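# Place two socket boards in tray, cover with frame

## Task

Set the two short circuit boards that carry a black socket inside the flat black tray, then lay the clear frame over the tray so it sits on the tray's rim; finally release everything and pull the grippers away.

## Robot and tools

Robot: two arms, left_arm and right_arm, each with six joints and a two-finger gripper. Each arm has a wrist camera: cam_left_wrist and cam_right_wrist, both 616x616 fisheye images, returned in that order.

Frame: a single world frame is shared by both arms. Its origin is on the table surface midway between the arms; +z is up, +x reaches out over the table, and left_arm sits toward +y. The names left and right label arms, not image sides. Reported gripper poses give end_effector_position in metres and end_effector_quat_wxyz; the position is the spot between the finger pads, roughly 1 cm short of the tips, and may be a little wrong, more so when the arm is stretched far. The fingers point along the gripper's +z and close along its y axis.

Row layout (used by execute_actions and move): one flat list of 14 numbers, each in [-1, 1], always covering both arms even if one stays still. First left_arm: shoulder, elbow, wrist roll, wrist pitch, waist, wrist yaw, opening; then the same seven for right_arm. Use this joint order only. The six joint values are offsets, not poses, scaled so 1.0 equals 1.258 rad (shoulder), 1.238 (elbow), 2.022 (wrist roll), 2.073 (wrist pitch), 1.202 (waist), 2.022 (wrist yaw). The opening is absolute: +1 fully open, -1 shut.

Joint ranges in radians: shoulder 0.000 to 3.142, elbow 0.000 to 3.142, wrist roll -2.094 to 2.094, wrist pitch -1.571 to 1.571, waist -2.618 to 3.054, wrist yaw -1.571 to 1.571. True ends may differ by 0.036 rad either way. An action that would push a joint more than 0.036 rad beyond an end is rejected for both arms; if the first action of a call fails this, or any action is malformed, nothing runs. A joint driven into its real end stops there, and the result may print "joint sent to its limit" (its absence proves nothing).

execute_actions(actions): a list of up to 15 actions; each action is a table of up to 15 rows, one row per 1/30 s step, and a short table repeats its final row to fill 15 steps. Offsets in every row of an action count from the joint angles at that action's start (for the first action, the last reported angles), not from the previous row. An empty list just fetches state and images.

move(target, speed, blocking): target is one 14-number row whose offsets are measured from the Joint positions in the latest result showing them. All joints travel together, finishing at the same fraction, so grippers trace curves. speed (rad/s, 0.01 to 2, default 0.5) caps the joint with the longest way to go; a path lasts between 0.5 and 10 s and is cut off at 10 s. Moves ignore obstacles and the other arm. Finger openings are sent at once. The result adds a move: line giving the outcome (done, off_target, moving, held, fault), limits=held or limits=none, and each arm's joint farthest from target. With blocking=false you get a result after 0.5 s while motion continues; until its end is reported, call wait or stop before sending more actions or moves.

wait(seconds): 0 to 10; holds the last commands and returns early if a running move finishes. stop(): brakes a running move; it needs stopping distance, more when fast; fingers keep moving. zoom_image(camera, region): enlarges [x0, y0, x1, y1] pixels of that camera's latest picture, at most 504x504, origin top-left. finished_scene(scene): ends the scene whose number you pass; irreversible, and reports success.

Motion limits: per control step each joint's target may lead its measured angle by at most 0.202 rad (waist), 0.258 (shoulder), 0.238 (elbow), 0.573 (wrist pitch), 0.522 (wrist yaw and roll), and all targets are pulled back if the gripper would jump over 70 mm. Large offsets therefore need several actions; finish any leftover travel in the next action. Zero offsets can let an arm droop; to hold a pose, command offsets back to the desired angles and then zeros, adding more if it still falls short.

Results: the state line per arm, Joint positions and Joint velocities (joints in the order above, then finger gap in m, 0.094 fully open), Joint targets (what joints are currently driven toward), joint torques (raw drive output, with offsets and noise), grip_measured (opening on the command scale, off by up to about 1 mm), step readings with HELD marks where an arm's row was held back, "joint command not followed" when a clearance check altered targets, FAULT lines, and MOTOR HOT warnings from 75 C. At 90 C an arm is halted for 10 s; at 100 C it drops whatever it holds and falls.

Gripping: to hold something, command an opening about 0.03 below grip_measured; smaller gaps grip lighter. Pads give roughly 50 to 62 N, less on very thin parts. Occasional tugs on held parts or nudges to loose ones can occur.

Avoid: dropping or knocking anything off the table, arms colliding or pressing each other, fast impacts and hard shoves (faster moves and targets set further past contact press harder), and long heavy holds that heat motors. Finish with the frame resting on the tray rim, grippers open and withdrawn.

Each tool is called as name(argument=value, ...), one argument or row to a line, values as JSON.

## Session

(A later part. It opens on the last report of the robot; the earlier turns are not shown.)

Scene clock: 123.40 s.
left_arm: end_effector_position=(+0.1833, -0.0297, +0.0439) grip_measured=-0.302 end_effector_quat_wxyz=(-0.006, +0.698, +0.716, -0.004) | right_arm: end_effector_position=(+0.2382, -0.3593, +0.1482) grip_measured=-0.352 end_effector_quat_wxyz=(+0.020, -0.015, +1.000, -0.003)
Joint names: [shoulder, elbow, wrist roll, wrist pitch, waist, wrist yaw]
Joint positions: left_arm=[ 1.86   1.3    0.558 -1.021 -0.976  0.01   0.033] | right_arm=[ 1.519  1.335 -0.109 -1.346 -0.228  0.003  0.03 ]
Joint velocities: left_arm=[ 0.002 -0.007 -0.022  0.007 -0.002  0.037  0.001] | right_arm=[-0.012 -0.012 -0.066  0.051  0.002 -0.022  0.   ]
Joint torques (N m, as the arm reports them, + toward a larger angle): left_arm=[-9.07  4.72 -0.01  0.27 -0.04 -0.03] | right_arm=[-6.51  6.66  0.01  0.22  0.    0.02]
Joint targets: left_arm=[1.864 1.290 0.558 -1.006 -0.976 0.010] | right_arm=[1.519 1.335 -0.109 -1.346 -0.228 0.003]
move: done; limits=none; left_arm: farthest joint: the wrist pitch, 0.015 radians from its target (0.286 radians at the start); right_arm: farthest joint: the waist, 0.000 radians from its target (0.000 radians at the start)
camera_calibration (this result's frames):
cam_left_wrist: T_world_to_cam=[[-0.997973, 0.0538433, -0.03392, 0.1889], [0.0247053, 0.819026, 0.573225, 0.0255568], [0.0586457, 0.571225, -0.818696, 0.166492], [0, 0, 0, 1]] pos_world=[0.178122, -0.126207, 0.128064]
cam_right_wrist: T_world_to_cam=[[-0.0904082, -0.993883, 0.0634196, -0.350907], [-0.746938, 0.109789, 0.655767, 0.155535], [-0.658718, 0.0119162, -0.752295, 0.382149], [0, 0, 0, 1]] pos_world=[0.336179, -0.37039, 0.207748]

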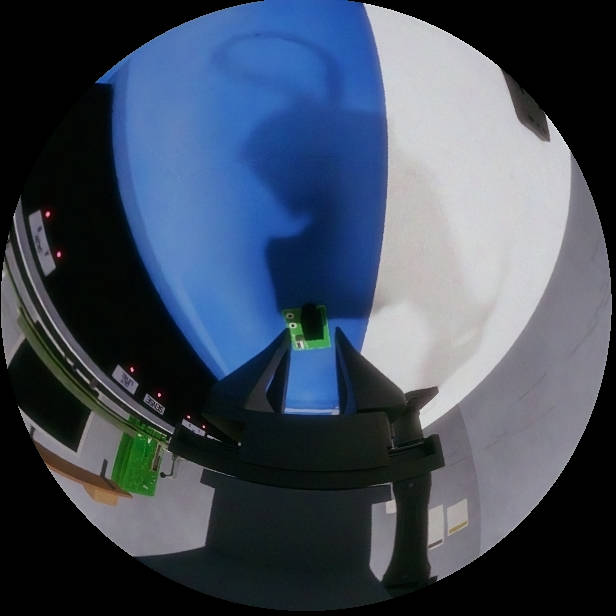

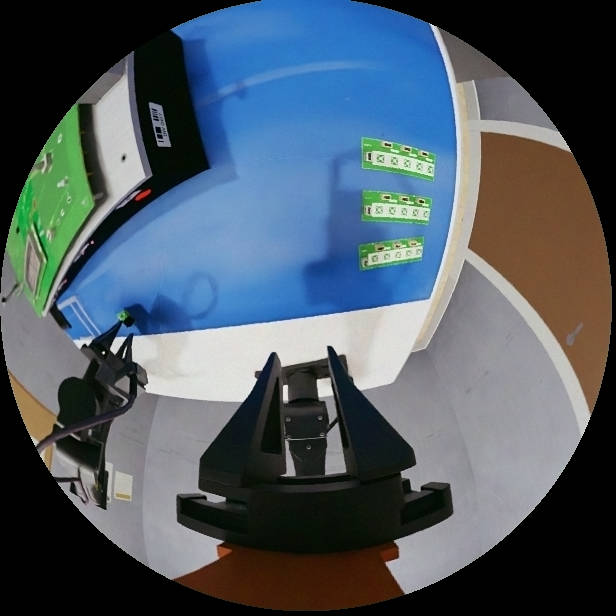

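move(
  target=[0.05,0,0,0.035,-0.02,0,-0.3,0,0,0,0,0,0,-0.35],
  speed=0.12,
)

zoom_image(
  camera="cam_left_wrist",
  region=[240,270,380,400],
)

Scene clock: 131.13 s.
left_arm: end_effector_position=(+0.1848, -0.0404, +0.0272) grip_measured=-0.302 end_effector_quat_wxyz=(-0.004, +0.703, +0.711, -0.004) | right_arm: end_effector_position=(+0.2382, -0.3593, +0.1482) grip_measured=-0.352 end_effector_quat_wxyz=(+0.020, -0.015, +1.000, -0.003)
Joint names: [shoulder, elbow, wrist roll, wrist pitch, waist, wrist yaw]
Joint positions: left_arm=[ 1.913  1.3    0.558 -0.964 -0.99   0.01   0.033] | right_arm=[ 1.519  1.335 -0.109 -1.346 -0.228  0.003  0.03 ]
Joint velocities: left_arm=[-0.007 -0.012 -0.081  0.022 -0.002  0.022  0.001] | right_arm=[-0.007  0.002  0.022 -0.037 -0.007  0.095 -0.   ]
Joint torques (N m, as the arm reports them, + toward a larger angle): left_arm=[-8.81  5.31 -0.02  0.29 -0.82 -0.03] | right_arm=[-6.51  6.66  0.    0.24 -0.01  0.02]
Joint targets: left_arm=[1.923 1.300 0.558 -0.949 -1.000 0.010] | right_arm=[1.519 1.335 -0.109 -1.346 -0.228 0.003]
move: done; limits=none; left_arm: farthest joint: the wrist pitch, 0.016 radians from its target (0.072 radians at the start); right_arm: farthest joint: the waist, 0.000 radians from its target (0.000 radians at the start)
camera_calibration (this result's frames):
cam_left_wrist: T_world_to_cam=[[-0.997078, 0.0670268, -0.0366431, 0.190905], [0.0342251, 0.820825, 0.570153, 0.0422024], [0.068293, 0.567233, -0.820721, 0.156924], [0, 0, 0, 1]] pos_world=[0.178186, -0.136449, 0.111725]
cam_right_wrist: T_world_to_cam=[[-0.0904082, -0.993883, 0.0634196, -0.350907], [-0.746938, 0.109789, 0.655767, 0.155535], [-0.658718, 0.0119162, -0.752295, 0.382149], [0, 0, 0, 1]] pos_world=[0.336179, -0.37039, 0.207748]

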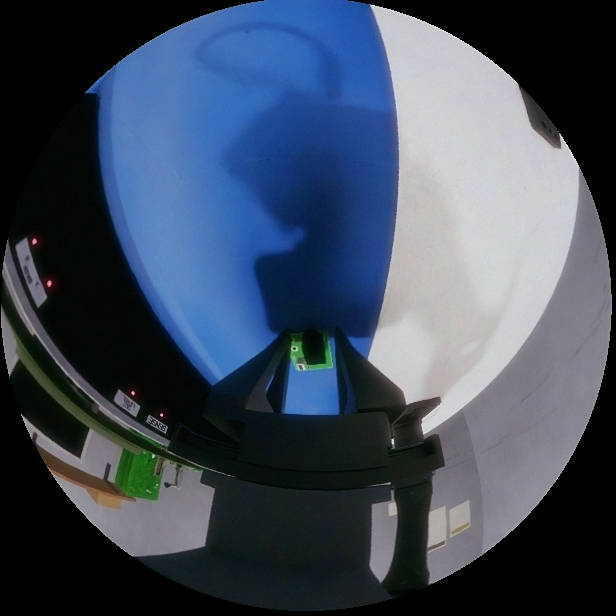

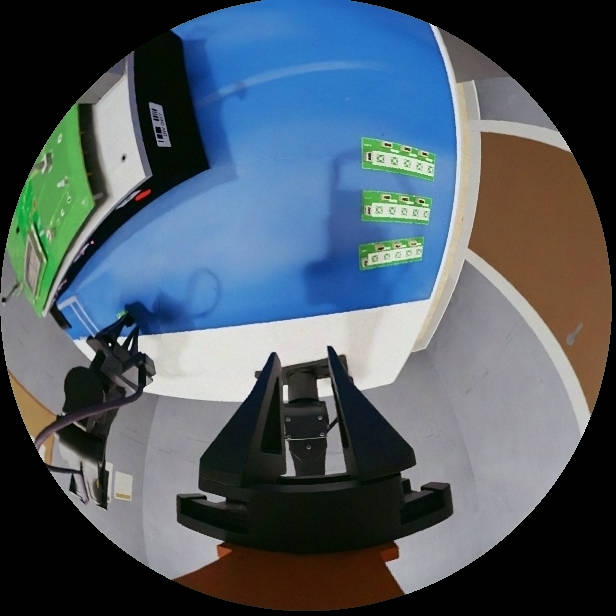

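Region (240, 270, 380, 400) of cam_left_wrist's 616x616 image, scaled by 3.600, with more detail than that image has; it fills the top 468 rows of this view, and the rest is white.

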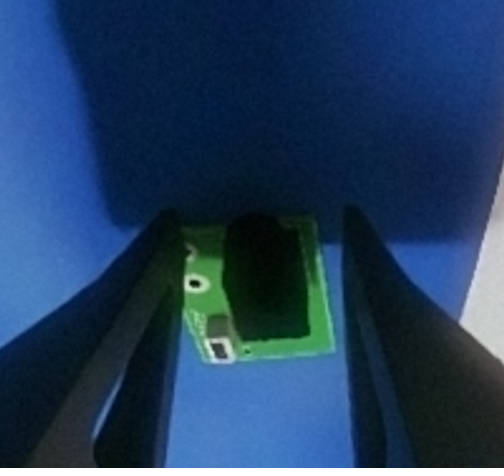

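move(
  target=[0,-0.025,0,0.012,0,0,-0.3,0,0,0,0,0,0,-0.35],
  speed=0.08,
)

move(
  target=[0,0,0,0,0,0,-0.735,0,0,0,0,0,0,-0.35],
)

Scene clock: 135.43 s.
left_arm: end_effector_position=(+0.1831, -0.0377, +0.0235) grip_measured=-0.302 end_effector_quat_wxyz=(-0.007, +0.703, +0.711, -0.003) | right_arm: end_effector_position=(+0.2382, -0.3593, +0.1482) grip_measured=-0.352 end_effector_quat_wxyz=(+0.020, -0.015, +1.000, -0.003)
Joint names: [shoulder, elbow, wrist roll, wrist pitch, waist, wrist yaw]
Joint positions: left_arm=[ 1.913  1.284  0.558 -0.955 -0.99   0.01   0.033] | right_arm=[ 1.519  1.335 -0.109 -1.346 -0.228  0.003  0.03 ]
Joint velocities: left_arm=[-0.012 -0.002  0.037 -0.022 -0.002 -0.066 -0.001] | right_arm=[ 0.017  0.002 -0.022  0.037 -0.017 -0.037  0.   ]
Joint torques (N m, as the arm reports them, + toward a larger angle): left_arm=[-9.82  4.33 -0.03  0.29 -0.01 -0.06] | right_arm=[-6.5   6.64  0.01  0.25 -0.01  0.03]
Joint targets: left_arm=[1.913 1.269 0.558 -0.940 -0.990 0.010] | right_arm=[1.519 1.335 -0.109 -1.346 -0.228 0.003]
move: done; limits=none; left_arm: farthest joint: the wrist pitch, 0.016 radians from its target (0.025 radians at the start); right_arm: farthest joint: the waist, 0.000 radians from its target (0.000 radians at the start)
camera_calibration (this result's frames):
cam_left_wrist: T_world_to_cam=[[-0.997206, 0.0672267, -0.0325582, 0.188797], [0.0363475, 0.817517, 0.574757, 0.0415551], [0.0652558, 0.571967, -0.817677, 0.153109], [0, 0, 0, 1]] pos_world=[0.176768, -0.134237, 0.107456]
cam_right_wrist: T_world_to_cam=[[-0.0904082, -0.993883, 0.0634196, -0.350907], [-0.746938, 0.109789, 0.655767, 0.155535], [-0.658718, 0.0119162, -0.752295, 0.382149], [0, 0, 0, 1]] pos_world=[0.336179, -0.37039, 0.207748]

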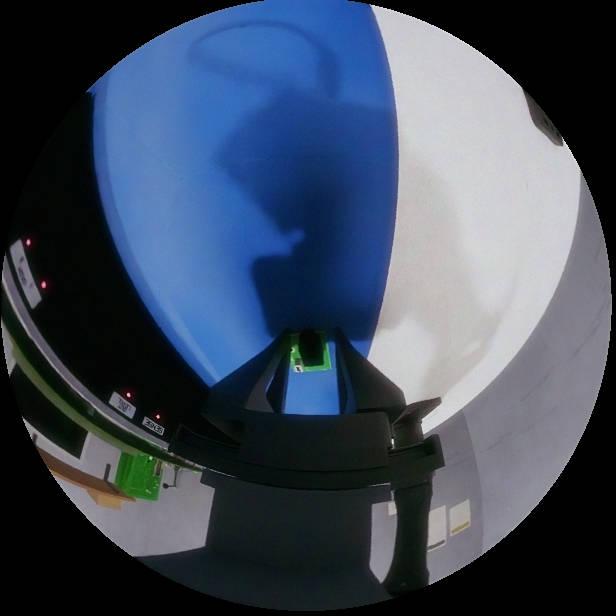

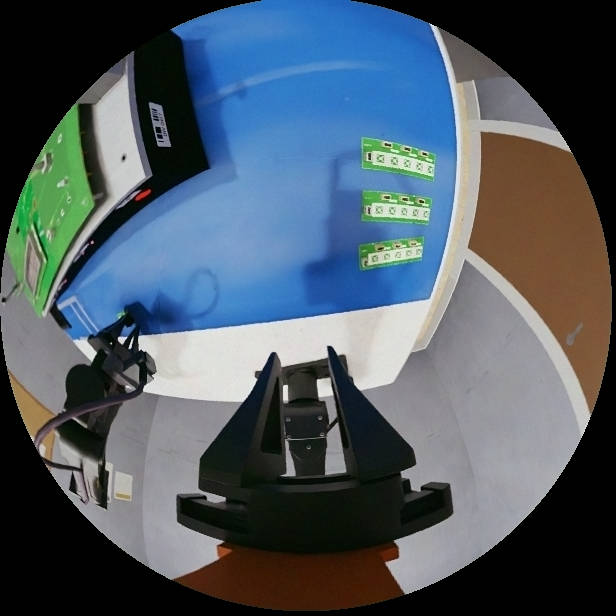

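Scene clock: 135.93 s.
left_arm: end_effector_position=(+0.1832, -0.0376, +0.0235) grip_measured=-0.700 end_effector_quat_wxyz=(-0.007, +0.703, +0.711, -0.003) | right_arm: end_effector_position=(+0.2382, -0.3593, +0.1482) grip_measured=-0.352 end_effector_quat_wxyz=(+0.020, -0.015, +1.000, -0.003)
Joint names: [shoulder, elbow, wrist roll, wrist pitch, waist, wrist yaw]
Joint positions: left_arm=[ 1.913  1.284  0.558 -0.955 -0.99   0.009  0.014] | right_arm=[ 1.519  1.335 -0.109 -1.346 -0.228  0.003  0.03 ]
Joint velocities: left_arm=[-0.002  0.012 -0.007  0.051 -0.022  0.081  0.001] | right_arm=[ 0.002 -0.022 -0.066  0.022 -0.032 -0.037  0.002]
Joint torques (N m, as the arm reports them, + toward a larger angle): left_arm=[-9.7   5.3  -0.01  0.1  -0.04 -0.03] | right_arm=[-6.48  6.65 -0.01  0.23 -0.06  0.02]
Joint targets: left_arm=[1.913 1.284 0.558 -0.955 -0.990 0.010] | right_arm=[1.519 1.335 -0.109 -1.346 -0.228 0.003]
move: done; limits=none; left_arm: farthest joint: the wrist yaw, 0.001 radians from its target (0.000 radians at the start); right_arm: farthest joint: the waist, 0.000 radians from its target (0.000 radians at the start)
camera_calibration (this result's frames):
cam_left_wrist: T_world_to_cam=[[-0.997196, 0.0672383, -0.0328645, 0.188857], [0.0361669, 0.817398, 0.574937, 0.0415478], [0.0655211, 0.572136, -0.817538, 0.153038], [0, 0, 0, 1]] pos_world=[0.176797, -0.134218, 0.107434]
cam_right_wrist: T_world_to_cam=[[-0.0904082, -0.993883, 0.0634196, -0.350907], [-0.746938, 0.109789, 0.655767, 0.155535], [-0.658718, 0.0119162, -0.752295, 0.382149], [0, 0, 0, 1]] pos_world=[0.336179, -0.37039, 0.207748]

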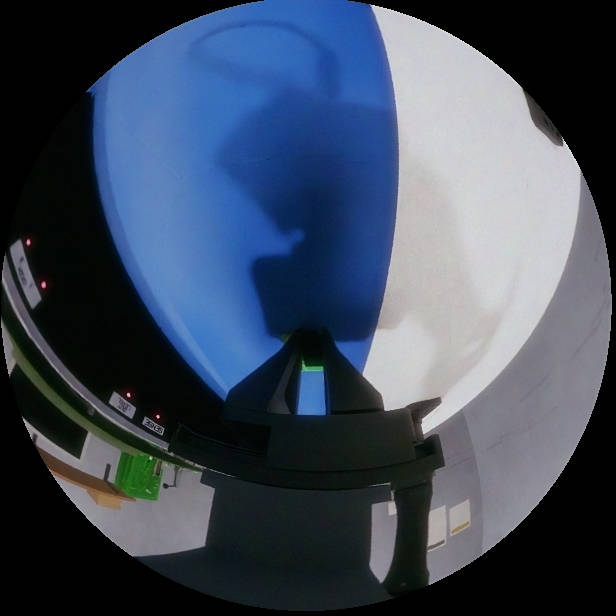

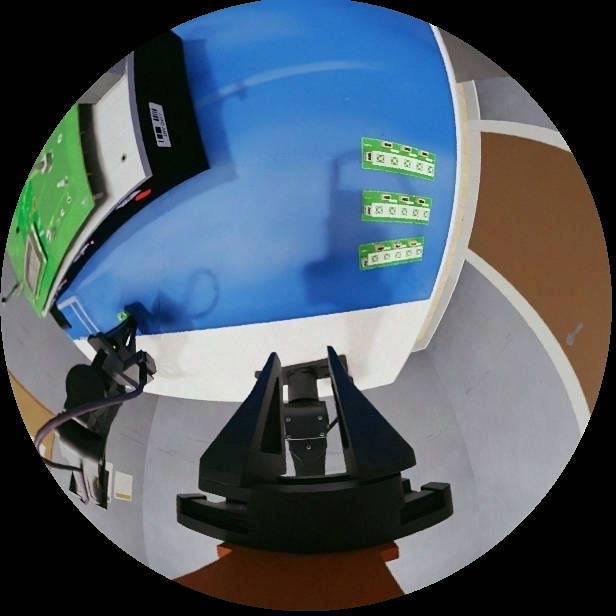

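move(
  target=[-0.31,0.05,0,-0.2,0,0,-0.735,0,0,0,0,0,0,-0.35],
  speed=0.6,
)

move(
  target=[0,0.02,-0.4,0,1,0,-0.735,0,0,0,0,0,0,-0.35],
  speed=0.9,
)

Scene clock: 140.97 s.
left_arm: end_effector_position=(+0.1430, +0.0249, +0.1411) grip_measured=-0.700 end_effector_quat_wxyz=(+0.002, +0.703, +0.711, -0.005) | right_arm: end_effector_position=(+0.2382, -0.3593, +0.1482) grip_measured=-0.352 end_effector_quat_wxyz=(+0.020, -0.015, +1.000, -0.003)
Joint names: [shoulder, elbow, wrist roll, wrist pitch, waist, wrist yaw]
Joint positions: left_arm=[ 1.536  1.324  0.558 -1.353 -0.99   0.009  0.014] | right_arm=[ 1.519  1.335 -0.109 -1.346 -0.228  0.003  0.03 ]
Joint velocities: left_arm=[-0.017  0.002 -0.081 -0.007 -0.012 -0.007 -0.002] | right_arm=[-0.022  0.007 -0.022 -0.022 -0.012  0.007 -0.001]
Joint torques (N m, as the arm reports them, + toward a larger angle): left_arm=[-7.65  7.24 -0.02 -0.06 -0.04 -0.03] | right_arm=[-6.52  6.72  0.01  0.22  0.    0.03]
Joint targets: left_arm=[1.523 1.347 0.558 -1.370 -0.990 0.009] | right_arm=[1.519 1.335 -0.109 -1.346 -0.228 0.003]
move: off_target (left_arm); limits=none; left_arm: farthest joint: the elbow, 0.022 radians from its target (0.061 radians at the start); right_arm: farthest joint: the waist, 0.000 radians from its target (0.000 radians at the start)
camera_calibration (this result's frames):
cam_left_wrist: T_world_to_cam=[[-0.996808, 0.0666338, -0.0439803, 0.150013], [0.0304277, 0.826345, 0.562341, -0.0734124], [0.0738138, 0.559208, -0.825735, 0.216332], [0, 0, 0, 1]] pos_world=[0.135799, -0.0703063, 0.226513]
cam_right_wrist: T_world_to_cam=[[-0.0904082, -0.993883, 0.0634196, -0.350907], [-0.746938, 0.109789, 0.655767, 0.155535], [-0.658718, 0.0119162, -0.752295, 0.382149], [0, 0, 0, 1]] pos_world=[0.336179, -0.37039, 0.207748]

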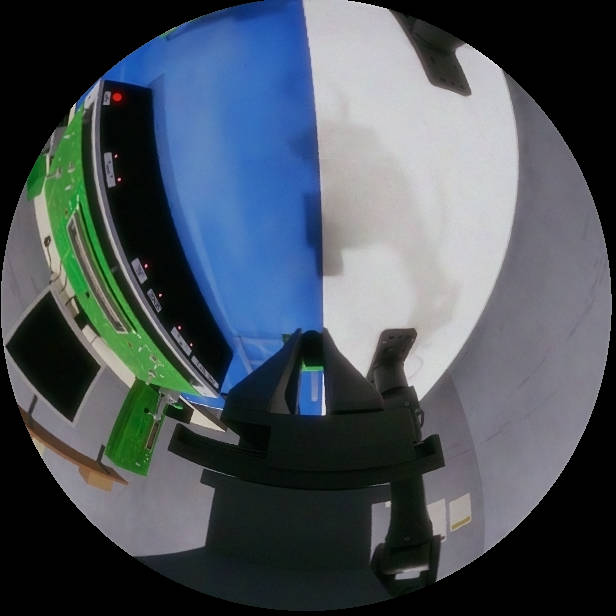

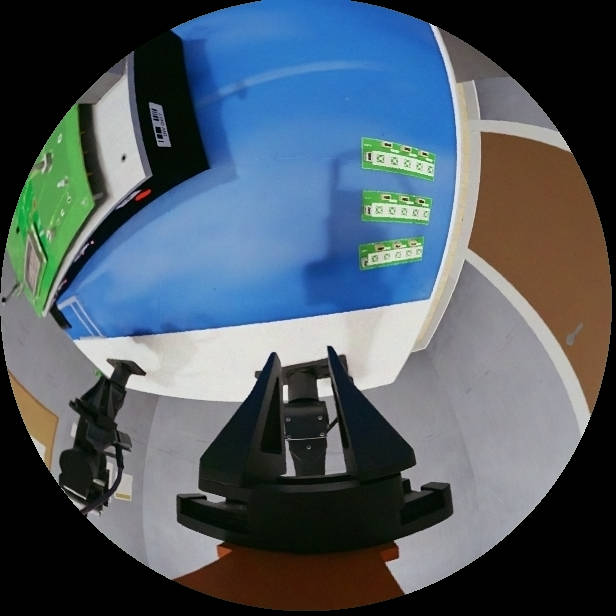

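Scene clock: 143.17 s.
left_arm: end_effector_position=(+0.2602, +0.2989, +0.1411) grip_measured=-0.701 end_effector_quat_wxyz=(+0.003, -0.218, +0.976, -0.004) | right_arm: end_effector_position=(+0.2382, -0.3593, +0.1482) grip_measured=-0.352 end_effector_quat_wxyz=(+0.020, -0.015, +1.000, -0.003)
Joint names: [shoulder, elbow, wrist roll, wrist pitch, waist, wrist yaw]
Joint positions: left_arm=[ 1.536  1.324 -0.243 -1.353  0.207  0.008  0.014] | right_arm=[ 1.519  1.335 -0.109 -1.346 -0.228  0.003  0.03 ]
Joint velocities: left_arm=[-0.007  0.007 -0.007  0.007 -0.007  0.037  0.001] | right_arm=[-0.017 -0.002 -0.022  0.007 -0.002  0.022  0.   ]
Joint torques (N m, as the arm reports them, + toward a larger angle): left_arm=[-6.39  7.32 -0.05  0.15  0.33 -0.02] | right_arm=[-6.47  6.65  0.01  0.23  0.02  0.02]
Joint targets: left_arm=[1.536 1.349 -0.251 -1.353 0.212 0.009] | right_arm=[1.519 1.335 -0.109 -1.346 -0.228 0.003]
move: off_target (left_arm); limits=none; left_arm: farthest joint: the elbow, 0.025 radians from its target (0.025 radians at the start); right_arm: farthest joint: the waist, 0.000 radians from its target (0.000 radians at the start)
camera_calibration (this result's frames):
cam_left_wrist: T_world_to_cam=[[0.351976, -0.935203, -0.0388378, 0.196369], [-0.762695, -0.310609, 0.56729, 0.242147], [-0.542595, -0.170051, -0.822602, 0.432402], [0, 0, 0, 1]] pos_world=[0.350186, 0.332388, 0.225954]
cam_right_wrist: T_world_to_cam=[[-0.0904082, -0.993883, 0.0634196, -0.350907], [-0.746938, 0.109789, 0.655767, 0.155535], [-0.658718, 0.0119162, -0.752295, 0.382149], [0, 0, 0, 1]] pos_world=[0.336179, -0.37039, 0.207748]

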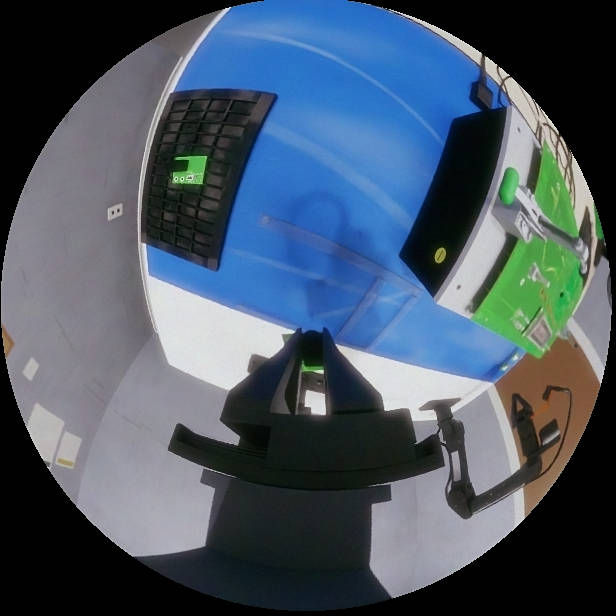

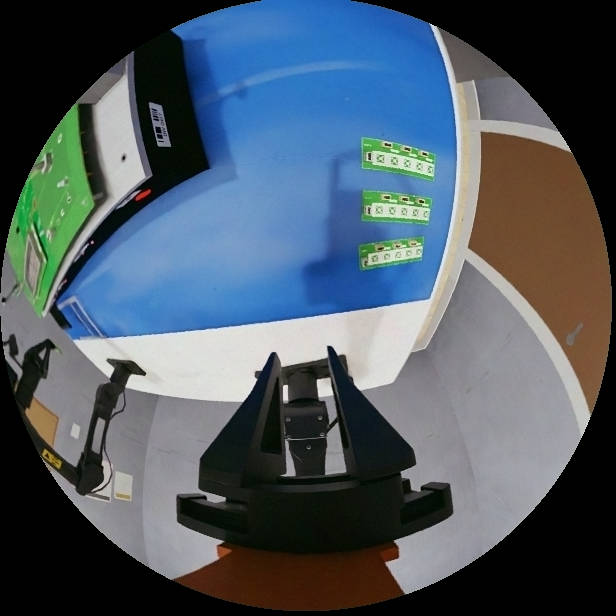

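move(
  target=[0.42,0.323,-0.28,0.08,0.478,0,-0.735,0,0,0,0,0,0,-0.35],
  speed=0.6,
)

Scene clock: 146.37 s.
left_arm: end_effector_position=(+0.2826, +0.5232, +0.0694) grip_measured=-0.701 end_effector_quat_wxyz=(+0.001, +0.709, -0.705, +0.005) | right_arm: end_effector_position=(+0.2382, -0.3593, +0.1482) grip_measured=-0.352 end_effector_quat_wxyz=(+0.020, -0.015, +1.000, -0.003)
Joint names: [shoulder, elbow, wrist roll, wrist pitch, waist, wrist yaw]
Joint positions: left_arm=[ 2.063  1.69  -0.8   -1.201  0.787  0.01   0.014] | right_arm=[ 1.519  1.335 -0.109 -1.346 -0.228  0.003  0.03 ]
Joint velocities: left_arm=[ 0.007 -0.012 -0.022  0.051  0.002 -0.007  0.   ] | right_arm=[-0.012 -0.022 -0.037 -0.066 -0.007  0.007 -0.001]
Joint torques (N m, as the arm reports them, + toward a larger angle): left_arm=[-11.54   7.86  -0.06   0.29  -0.49  -0.04] | right_arm=[-6.5   6.71 -0.01  0.24  0.    0.03]
Joint targets: left_arm=[2.064 1.724 -0.809 -1.187 0.782 0.008] | right_arm=[1.519 1.335 -0.109 -1.346 -0.228 0.003]
move: off_target (left_arm); limits=none; left_arm: farthest joint: the elbow, 0.034 radians from its target (0.400 radians at the start); right_arm: farthest joint: the waist, 0.000 radians from its target (0.000 radians at the start)
camera_calibration (this result's frames):
cam_left_wrist: T_world_to_cam=[[0.99635, -0.0740648, -0.0424376, -0.236943], [-0.0359863, -0.815266, 0.577967, 0.427525], [-0.0774049, -0.574331, -0.814956, 0.503226], [0, 0, 0, 1]] pos_world=[0.290416, 0.620016, 0.152956]
cam_right_wrist: T_world_to_cam=[[-0.0904082, -0.993883, 0.0634196, -0.350907], [-0.746938, 0.109789, 0.655767, 0.155535], [-0.658718, 0.0119162, -0.752295, 0.382149], [0, 0, 0, 1]] pos_world=[0.336179, -0.37039, 0.207748]

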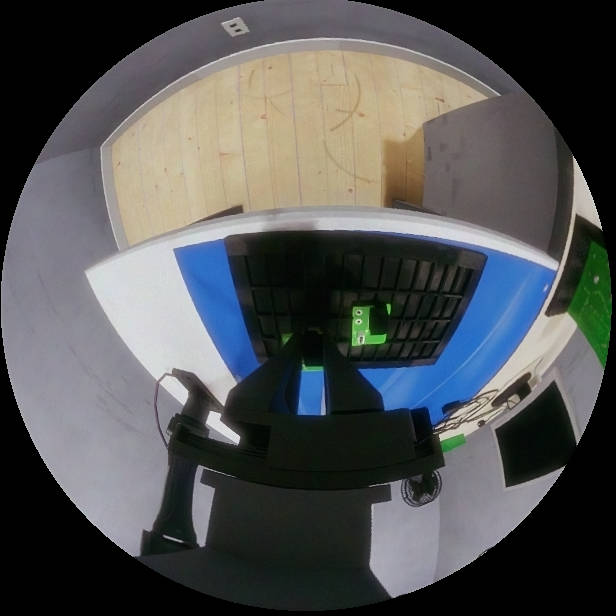

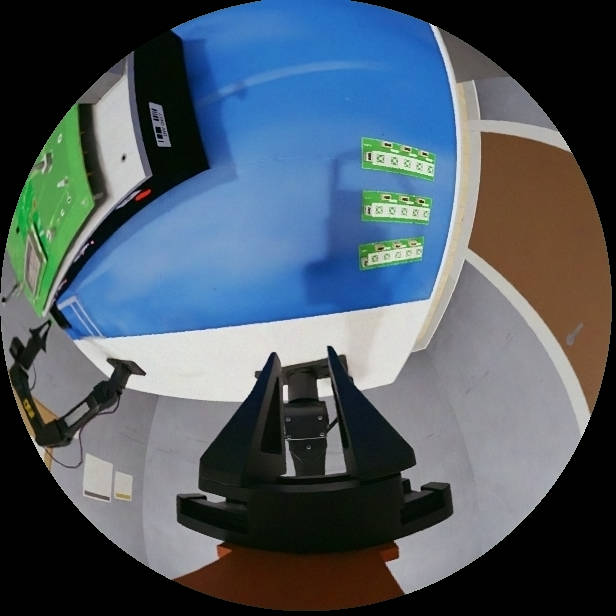

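move(
  target=[0.04,-0.06,0,0.06,-0.02,0,-0.735,0,0,0,0,0,0,-0.35],
  speed=0.1,
)

Scene clock: 150.63 s.
left_arm: end_effector_position=(+0.2907, +0.5244, +0.0388) grip_measured=-0.701 end_effector_quat_wxyz=(-0.002, +0.705, -0.709, +0.005) | right_arm: end_effector_position=(+0.2382, -0.3593, +0.1482) grip_measured=-0.352 end_effector_quat_wxyz=(+0.020, -0.015, +1.000, -0.003)
Joint names: [shoulder, elbow, wrist roll, wrist pitch, waist, wrist yaw]
Joint positions: left_arm=[ 2.105  1.63  -0.801 -1.091  0.775  0.01   0.014] | right_arm=[ 1.519  1.335 -0.109 -1.346 -0.228  0.003  0.03 ]
Joint velocities: left_arm=[-0.007  0.002  0.051 -0.066 -0.002  0.022  0.   ] | right_arm=[-0.012 -0.002 -0.022 -0.081 -0.007  0.022  0.   ]
Joint torques (N m, as the arm reports them, + toward a larger angle): left_arm=[-10.95   4.72  -0.01   0.33  -0.91  -0.03] | right_arm=[-6.53  6.7   0.01  0.25  0.05  0.03]
Joint targets: left_arm=[2.114 1.616 -0.800 -1.076 0.763 0.010] | right_arm=[1.519 1.335 -0.109 -1.346 -0.228 0.003]
move: done; limits=none; left_arm: farthest joint: the elbow, 0.014 radians from its target (0.075 radians at the start); right_arm: farthest joint: the waist, 0.000 radians from its target (0.000 radians at the start)
camera_calibration (this result's frames):
cam_left_wrist: T_world_to_cam=[[0.995624, -0.0856313, -0.0374084, -0.240209], [-0.0487946, -0.817821, 0.573401, 0.451684], [-0.0796944, -0.569067, -0.81842, 0.477638], [0, 0, 0, 1]] pos_world=[0.299263, 0.620635, 0.122927]
cam_right_wrist: T_world_to_cam=[[-0.0904082, -0.993883, 0.0634196, -0.350907], [-0.746938, 0.109789, 0.655767, 0.155535], [-0.658718, 0.0119162, -0.752295, 0.382149], [0, 0, 0, 1]] pos_world=[0.336179, -0.37039, 0.207748]

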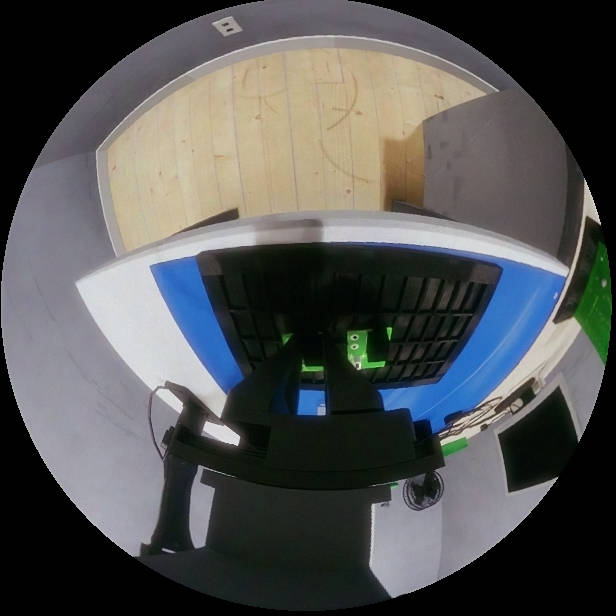

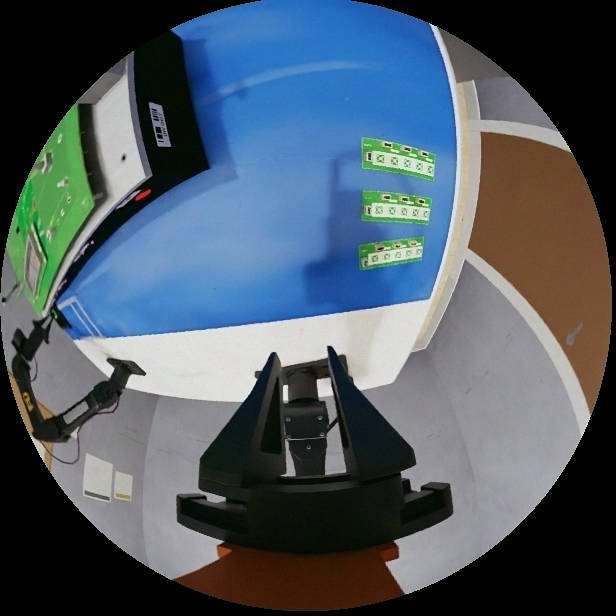

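move(
  target=[0,-0.024,0,0.01,0,0,-0.735,0,0,0,0,0,0,-0.35],
  speed=0.08,
)

move(
  target=[0,0,0,0,0,0,-0.45,0,0,0,0,0,0,-0.35],
)

move(
  target=[-0.1,0.08,0,-0.1,0,0,-0.45,0,0,0,0,0,0,-0.35],
  speed=0.4,
)

Scene clock: 154.67 s.
left_arm: end_effector_position=(+0.2884, +0.5221, +0.0352) grip_measured=-0.701 end_effector_quat_wxyz=(+0.002, +0.705, -0.709, +0.005) | right_arm: end_effector_position=(+0.2382, -0.3593, +0.1482) grip_measured=-0.352 end_effector_quat_wxyz=(+0.020, -0.015, +1.000, -0.003)
Joint names: [shoulder, elbow, wrist roll, wrist pitch, waist, wrist yaw]
Joint positions: left_arm=[ 2.105  1.615 -0.801 -1.086  0.775  0.01   0.014] | right_arm=[ 1.519  1.335 -0.109 -1.346 -0.228  0.003  0.03 ]
Joint velocities: left_arm=[-0.012  0.007 -0.037 -0.007 -0.017  0.037 -0.   ] | right_arm=[-0.017 -0.007  0.022 -0.022  0.007 -0.037 -0.001]
Joint torques (N m, as the arm reports them, + toward a larger angle): left_arm=[-11.75   4.54  -0.02   0.31  -0.08  -0.04] | right_arm=[-6.5   6.68  0.    0.23  0.06  0.03]
Joint targets: left_arm=[2.105 1.600 -0.801 -1.071 0.775 0.010] | right_arm=[1.519 1.335 -0.109 -1.346 -0.228 0.003]
move: done; limits=none; left_arm: farthest joint: the wrist pitch, 0.015 radians from its target (0.020 radians at the start); right_arm: farthest joint: the waist, 0.000 radians from its target (0.000 radians at the start)
camera_calibration (this result's frames):
cam_left_wrist: T_world_to_cam=[[0.995345, -0.0858988, -0.0436986, -0.237746], [-0.0448258, -0.814019, 0.579106, 0.448477], [-0.085316, -0.574451, -0.81408, 0.477462], [0, 0, 0, 1]] pos_world=[0.297478, 0.618925, 0.118588]
cam_right_wrist: T_world_to_cam=[[-0.0904082, -0.993883, 0.0634196, -0.350907], [-0.746938, 0.109789, 0.655767, 0.155535], [-0.658718, 0.0119162, -0.752295, 0.382149], [0, 0, 0, 1]] pos_world=[0.336179, -0.37039, 0.207748]

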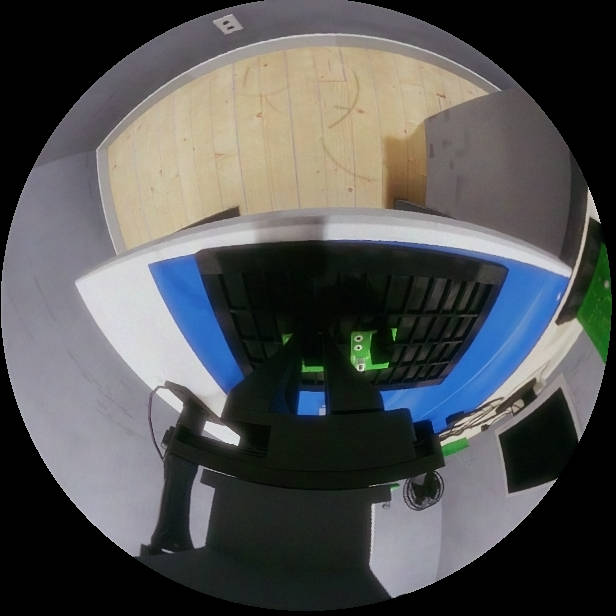

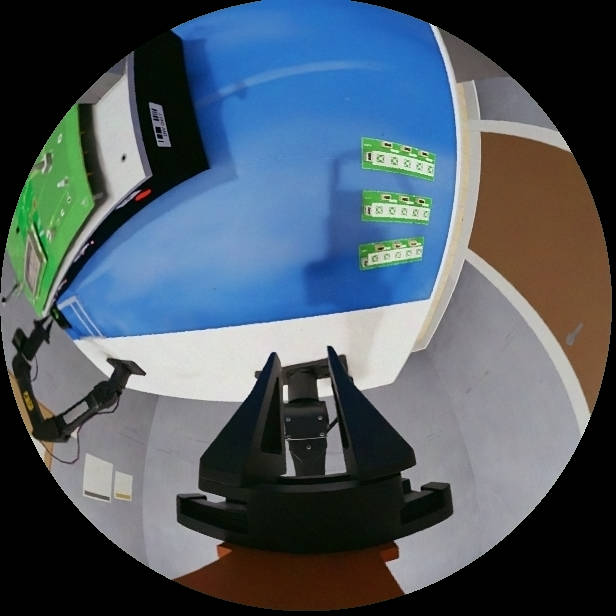

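Scene clock: 155.17 s.
left_arm: end_effector_position=(+0.2884, +0.5221, +0.0352) grip_measured=-0.452 end_effector_quat_wxyz=(+0.002, +0.705, -0.709, +0.005) | right_arm: end_effector_position=(+0.2382, -0.3593, +0.1482) grip_measured=-0.352 end_effector_quat_wxyz=(+0.020, -0.015, +1.000, -0.003)
Joint names: [shoulder, elbow, wrist roll, wrist pitch, waist, wrist yaw]
Joint positions: left_arm=[ 2.105  1.615 -0.801 -1.086  0.775  0.01   0.026] | right_arm=[ 1.519  1.335 -0.109 -1.346 -0.228  0.003  0.03 ]
Joint velocities: left_arm=[-0.007 -0.002  0.066 -0.037  0.002  0.007 -0.   ] | right_arm=[ 0.007  0.012  0.066 -0.051  0.012  0.037  0.001]
Joint torques (N m, as the arm reports them, + toward a larger angle): left_arm=[-11.76   5.5   -0.01   0.12  -0.05  -0.04] | right_arm=[-6.45  6.71  0.01  0.24  0.01  0.01]
Joint targets: left_arm=[2.105 1.615 -0.801 -1.086 0.775 0.010] | right_arm=[1.519 1.335 -0.109 -1.346 -0.228 0.003]
move: done; limits=none; left_arm: farthest joint: the waist, 0.000 radians from its target (0.000 radians at the start); right_arm: farthest joint: the waist, 0.000 radians from its target (0.000 radians at the start)
camera_calibration (this result's frames):
cam_left_wrist: T_world_to_cam=[[0.995345, -0.0858988, -0.0436986, -0.237746], [-0.0448258, -0.814019, 0.579106, 0.448477], [-0.085316, -0.574451, -0.81408, 0.477462], [0, 0, 0, 1]] pos_world=[0.297478, 0.618925, 0.118588]
cam_right_wrist: T_world_to_cam=[[-0.0904082, -0.993883, 0.0634196, -0.350907], [-0.746938, 0.109789, 0.655767, 0.155535], [-0.658718, 0.0119162, -0.752295, 0.382149], [0, 0, 0, 1]] pos_world=[0.336179, -0.37039, 0.207748]

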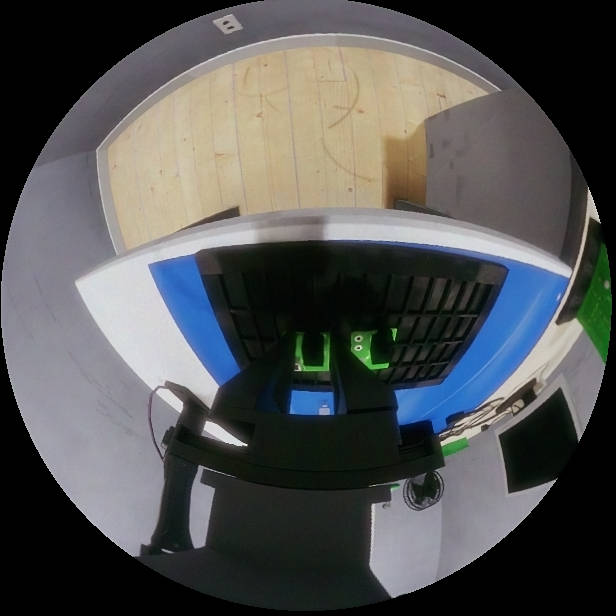

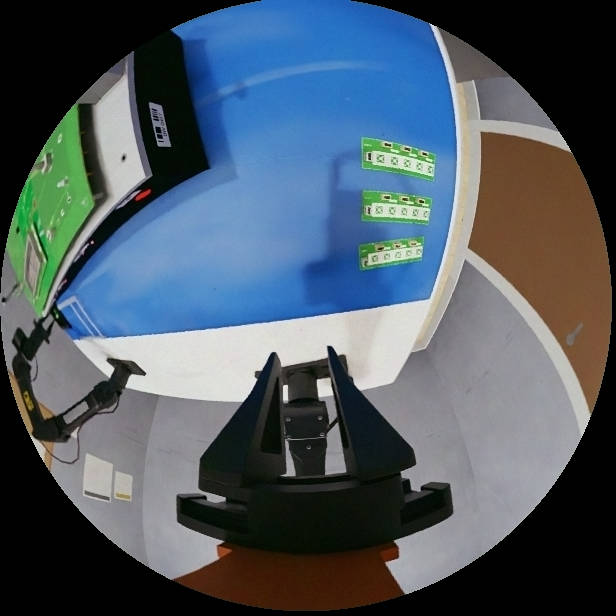

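Scene clock: 156.40 s.
left_arm: end_effector_position=(+0.2747, +0.5090, +0.0960) grip_measured=-0.452 end_effector_quat_wxyz=(+0.002, +0.705, -0.709, +0.005) | right_arm: end_effector_position=(+0.2382, -0.3593, +0.1482) grip_measured=-0.352 end_effector_quat_wxyz=(+0.020, -0.015, +1.000, -0.003)
Joint names: [shoulder, elbow, wrist roll, wrist pitch, waist, wrist yaw]
Joint positions: left_arm=[ 1.992  1.693 -0.801 -1.276  0.775  0.01   0.026] | right_arm=[ 1.519  1.335 -0.109 -1.346 -0.228  0.003  0.03 ]
Joint velocities: left_arm=[-0.007 -0.002  0.022 -0.037 -0.007 -0.007  0.001] | right_arm=[ 0.012  0.007 -0.051 -0.037 -0.007 -0.11   0.   ]
Joint torques (N m, as the arm reports them, + toward a larger angle): left_arm=[-12.29   6.93  -0.01  -0.06  -0.05  -0.03] | right_arm=[-6.44  6.73  0.01  0.23  0.01  0.02]
Joint targets: left_arm=[1.979 1.714 -0.801 -1.293 0.775 0.010] | right_arm=[1.519 1.335 -0.109 -1.346 -0.228 0.003]
move: off_target (left_arm); limits=none; left_arm: farthest joint: the elbow, 0.021 radians from its target (0.099 radians at the start); right_arm: farthest joint: the waist, 0.000 radians from its target (0.000 radians at the start)
camera_calibration (this result's frames):
cam_left_wrist: T_world_to_cam=[[0.995345, -0.0858988, -0.0436986, -0.222615], [-0.0448258, -0.814019, 0.579106, 0.401959], [-0.085316, -0.574451, -0.81408, 0.518343], [0, 0, 0, 1]] pos_world=[0.28382, 0.605842, 0.179468]
cam_right_wrist: T_world_to_cam=[[-0.0904082, -0.993883, 0.0634196, -0.350907], [-0.746938, 0.109789, 0.655767, 0.155535], [-0.658718, 0.0119162, -0.752295, 0.382149], [0, 0, 0, 1]] pos_world=[0.336179, -0.37039, 0.207748]

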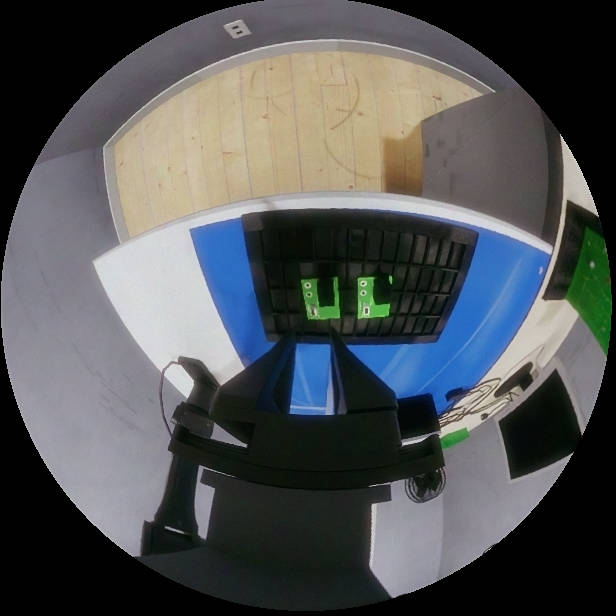

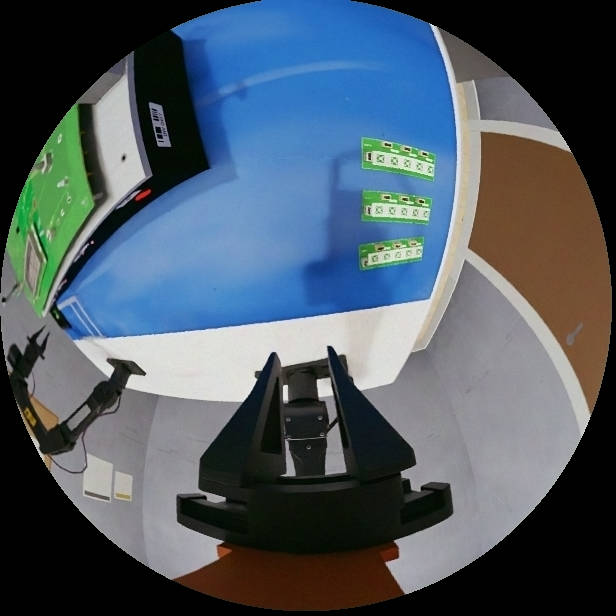

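move(
  target=[-0.47,-0.56,0.328,0.058,-0.772,0,-0.35,0,0,0,0,0,0,-0.35],
  speed=0.8,
)

Scene clock: 165.03 s.
left_arm: end_effector_position=(+0.2246, +0.2113, +0.0882) grip_measured=-0.352 end_effector_quat_wxyz=(-0.008, +0.005, +1.000, -0.005) | right_arm: end_effector_position=(+0.2382, -0.3593, +0.1482) grip_measured=-0.352 end_effector_quat_wxyz=(+0.020, -0.015, +1.000, -0.003)
Joint names: [shoulder, elbow, wrist roll, wrist pitch, waist, wrist yaw]
Joint positions: left_arm=[ 1.425  1.013 -0.146 -1.172 -0.146  0.012  0.03 ] | right_arm=[ 1.519  1.335 -0.109 -1.346 -0.228  0.003  0.03 ]
Joint velocities: left_arm=[ 0.007 -0.017  0.007  0.066 -0.007  0.051  0.001] | right_arm=[-0.022  0.012 -0.066  0.081 -0.007 -0.081 -0.   ]
Joint torques (N m, as the arm reports them, + toward a larger angle): left_arm=[-7.29  4.73  0.05  0.29 -0.62 -0.05] | right_arm=[-6.47  6.63  0.    0.24  0.03  0.04]
Joint targets: left_arm=[1.401 1.000 -0.138 -1.156 -0.154 0.010] | right_arm=[1.519 1.335 -0.109 -1.346 -0.228 0.003]
move: off_target (left_arm); limits=none; left_arm: farthest joint: the shoulder, 0.024 radians from its target (0.592 radians at the start); right_arm: farthest joint: the waist, 0.000 radians from its target (0.000 radians at the start)
camera_calibration (this result's frames):
cam_left_wrist: T_world_to_cam=[[-0.0906852, -0.995199, -0.0368041, 0.236775], [-0.810992, 0.05235, 0.582711, 0.150593], [-0.577987, 0.0826911, -0.811846, 0.308262], [0, 0, 0, 1]] pos_world=[0.321773, 0.202265, 0.171223]
cam_right_wrist: T_world_to_cam=[[-0.0904082, -0.993883, 0.0634196, -0.350907], [-0.746938, 0.109789, 0.655767, 0.155535], [-0.658718, 0.0119162, -0.752295, 0.382149], [0, 0, 0, 1]] pos_world=[0.336179, -0.37039, 0.207748]

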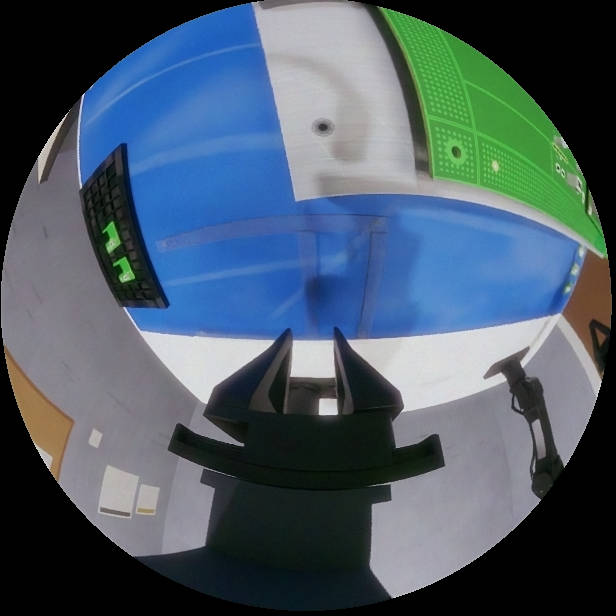

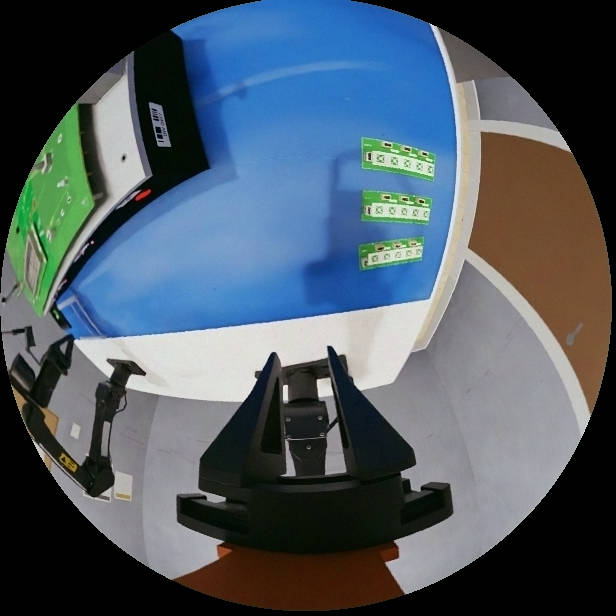

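move(
  target=[-0.08,-0.158,-0.012,0.06,-0.024,0,-0.35,0,0,0,0,0,0,-0.35],
  speed=0.3,
)

zoom_image(
  camera="cam_left_wrist",
  region=[200,150,450,400],
)

Scene clock: 181.20 s.
left_arm: end_effector_position=(+0.1987, +0.2119, +0.0580) grip_measured=-0.352 end_effector_quat_wxyz=(-0.008, +0.006, +1.000, -0.005) | right_arm: end_effector_position=(+0.2382, -0.3593, +0.1482) grip_measured=-0.352 end_effector_quat_wxyz=(+0.020, -0.015, +1.000, -0.003)
Joint names: [shoulder, elbow, wrist roll, wrist pitch, waist, wrist yaw]
Joint positions: left_arm=[ 1.35   0.83  -0.162 -1.064 -0.163  0.012  0.03 ] | right_arm=[ 1.519  1.335 -0.109 -1.346 -0.228  0.003  0.03 ]
Joint velocities: left_arm=[ 0.002 -0.007 -0.037 -0.051 -0.017  0.007 -0.   ] | right_arm=[ 0.022  0.002 -0.022 -0.022  0.017 -0.007  0.   ]
Joint torques (N m, as the arm reports them, + toward a larger angle): left_arm=[-6.57  4.65 -0.08  0.32 -0.95 -0.04] | right_arm=[-6.46  6.67  0.    0.23  0.07  0.02]
Joint targets: left_arm=[1.324 0.817 -0.170 -1.047 -0.175 0.012] | right_arm=[1.519 1.335 -0.109 -1.346 -0.228 0.003]
move: off_target (left_arm); limits=none; left_arm: farthest joint: the shoulder, 0.026 radians from its target (0.101 radians at the start); right_arm: farthest joint: the waist, 0.000 radians from its target (0.000 radians at the start)
camera_calibration (this result's frames):
cam_left_wrist: T_world_to_cam=[[-0.0910873, -0.995153, -0.0370698, 0.23407], [-0.810659, 0.0524774, 0.583161, 0.147046], [-0.578389, 0.0831696, -0.81151, 0.268678], [0, 0, 0, 1]] pos_world=[0.295926, 0.202873, 0.14096]
cam_right_wrist: T_world_to_cam=[[-0.0904082, -0.993883, 0.0634196, -0.350907], [-0.746938, 0.109789, 0.655767, 0.155535], [-0.658718, 0.0119162, -0.752295, 0.382149], [0, 0, 0, 1]] pos_world=[0.336179, -0.37039, 0.207748]

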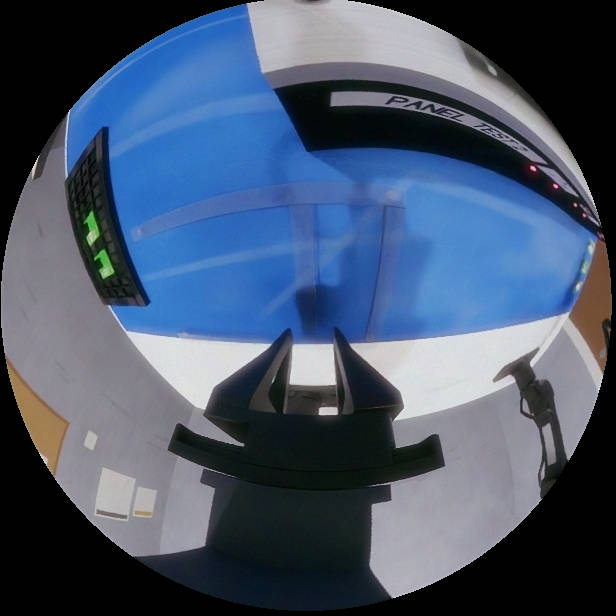

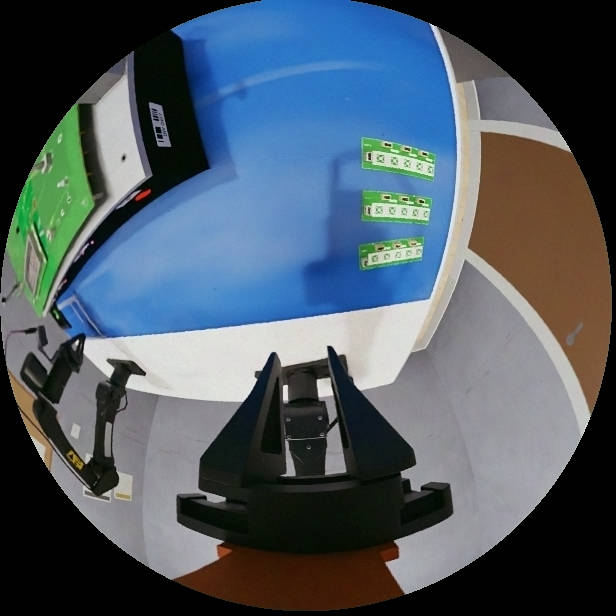

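Region (200, 150, 450, 400) of cam_left_wrist's 616x616 image, scaled by 2.016, with more detail than that image has.

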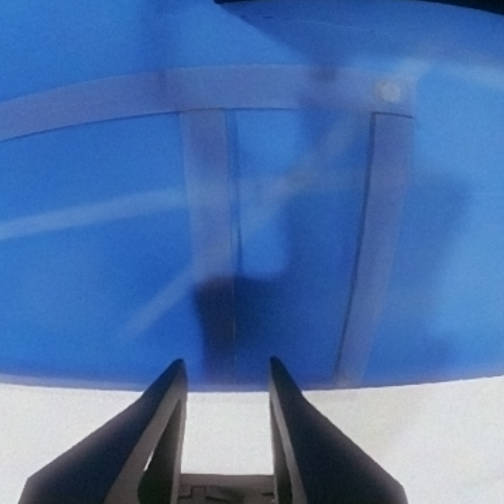

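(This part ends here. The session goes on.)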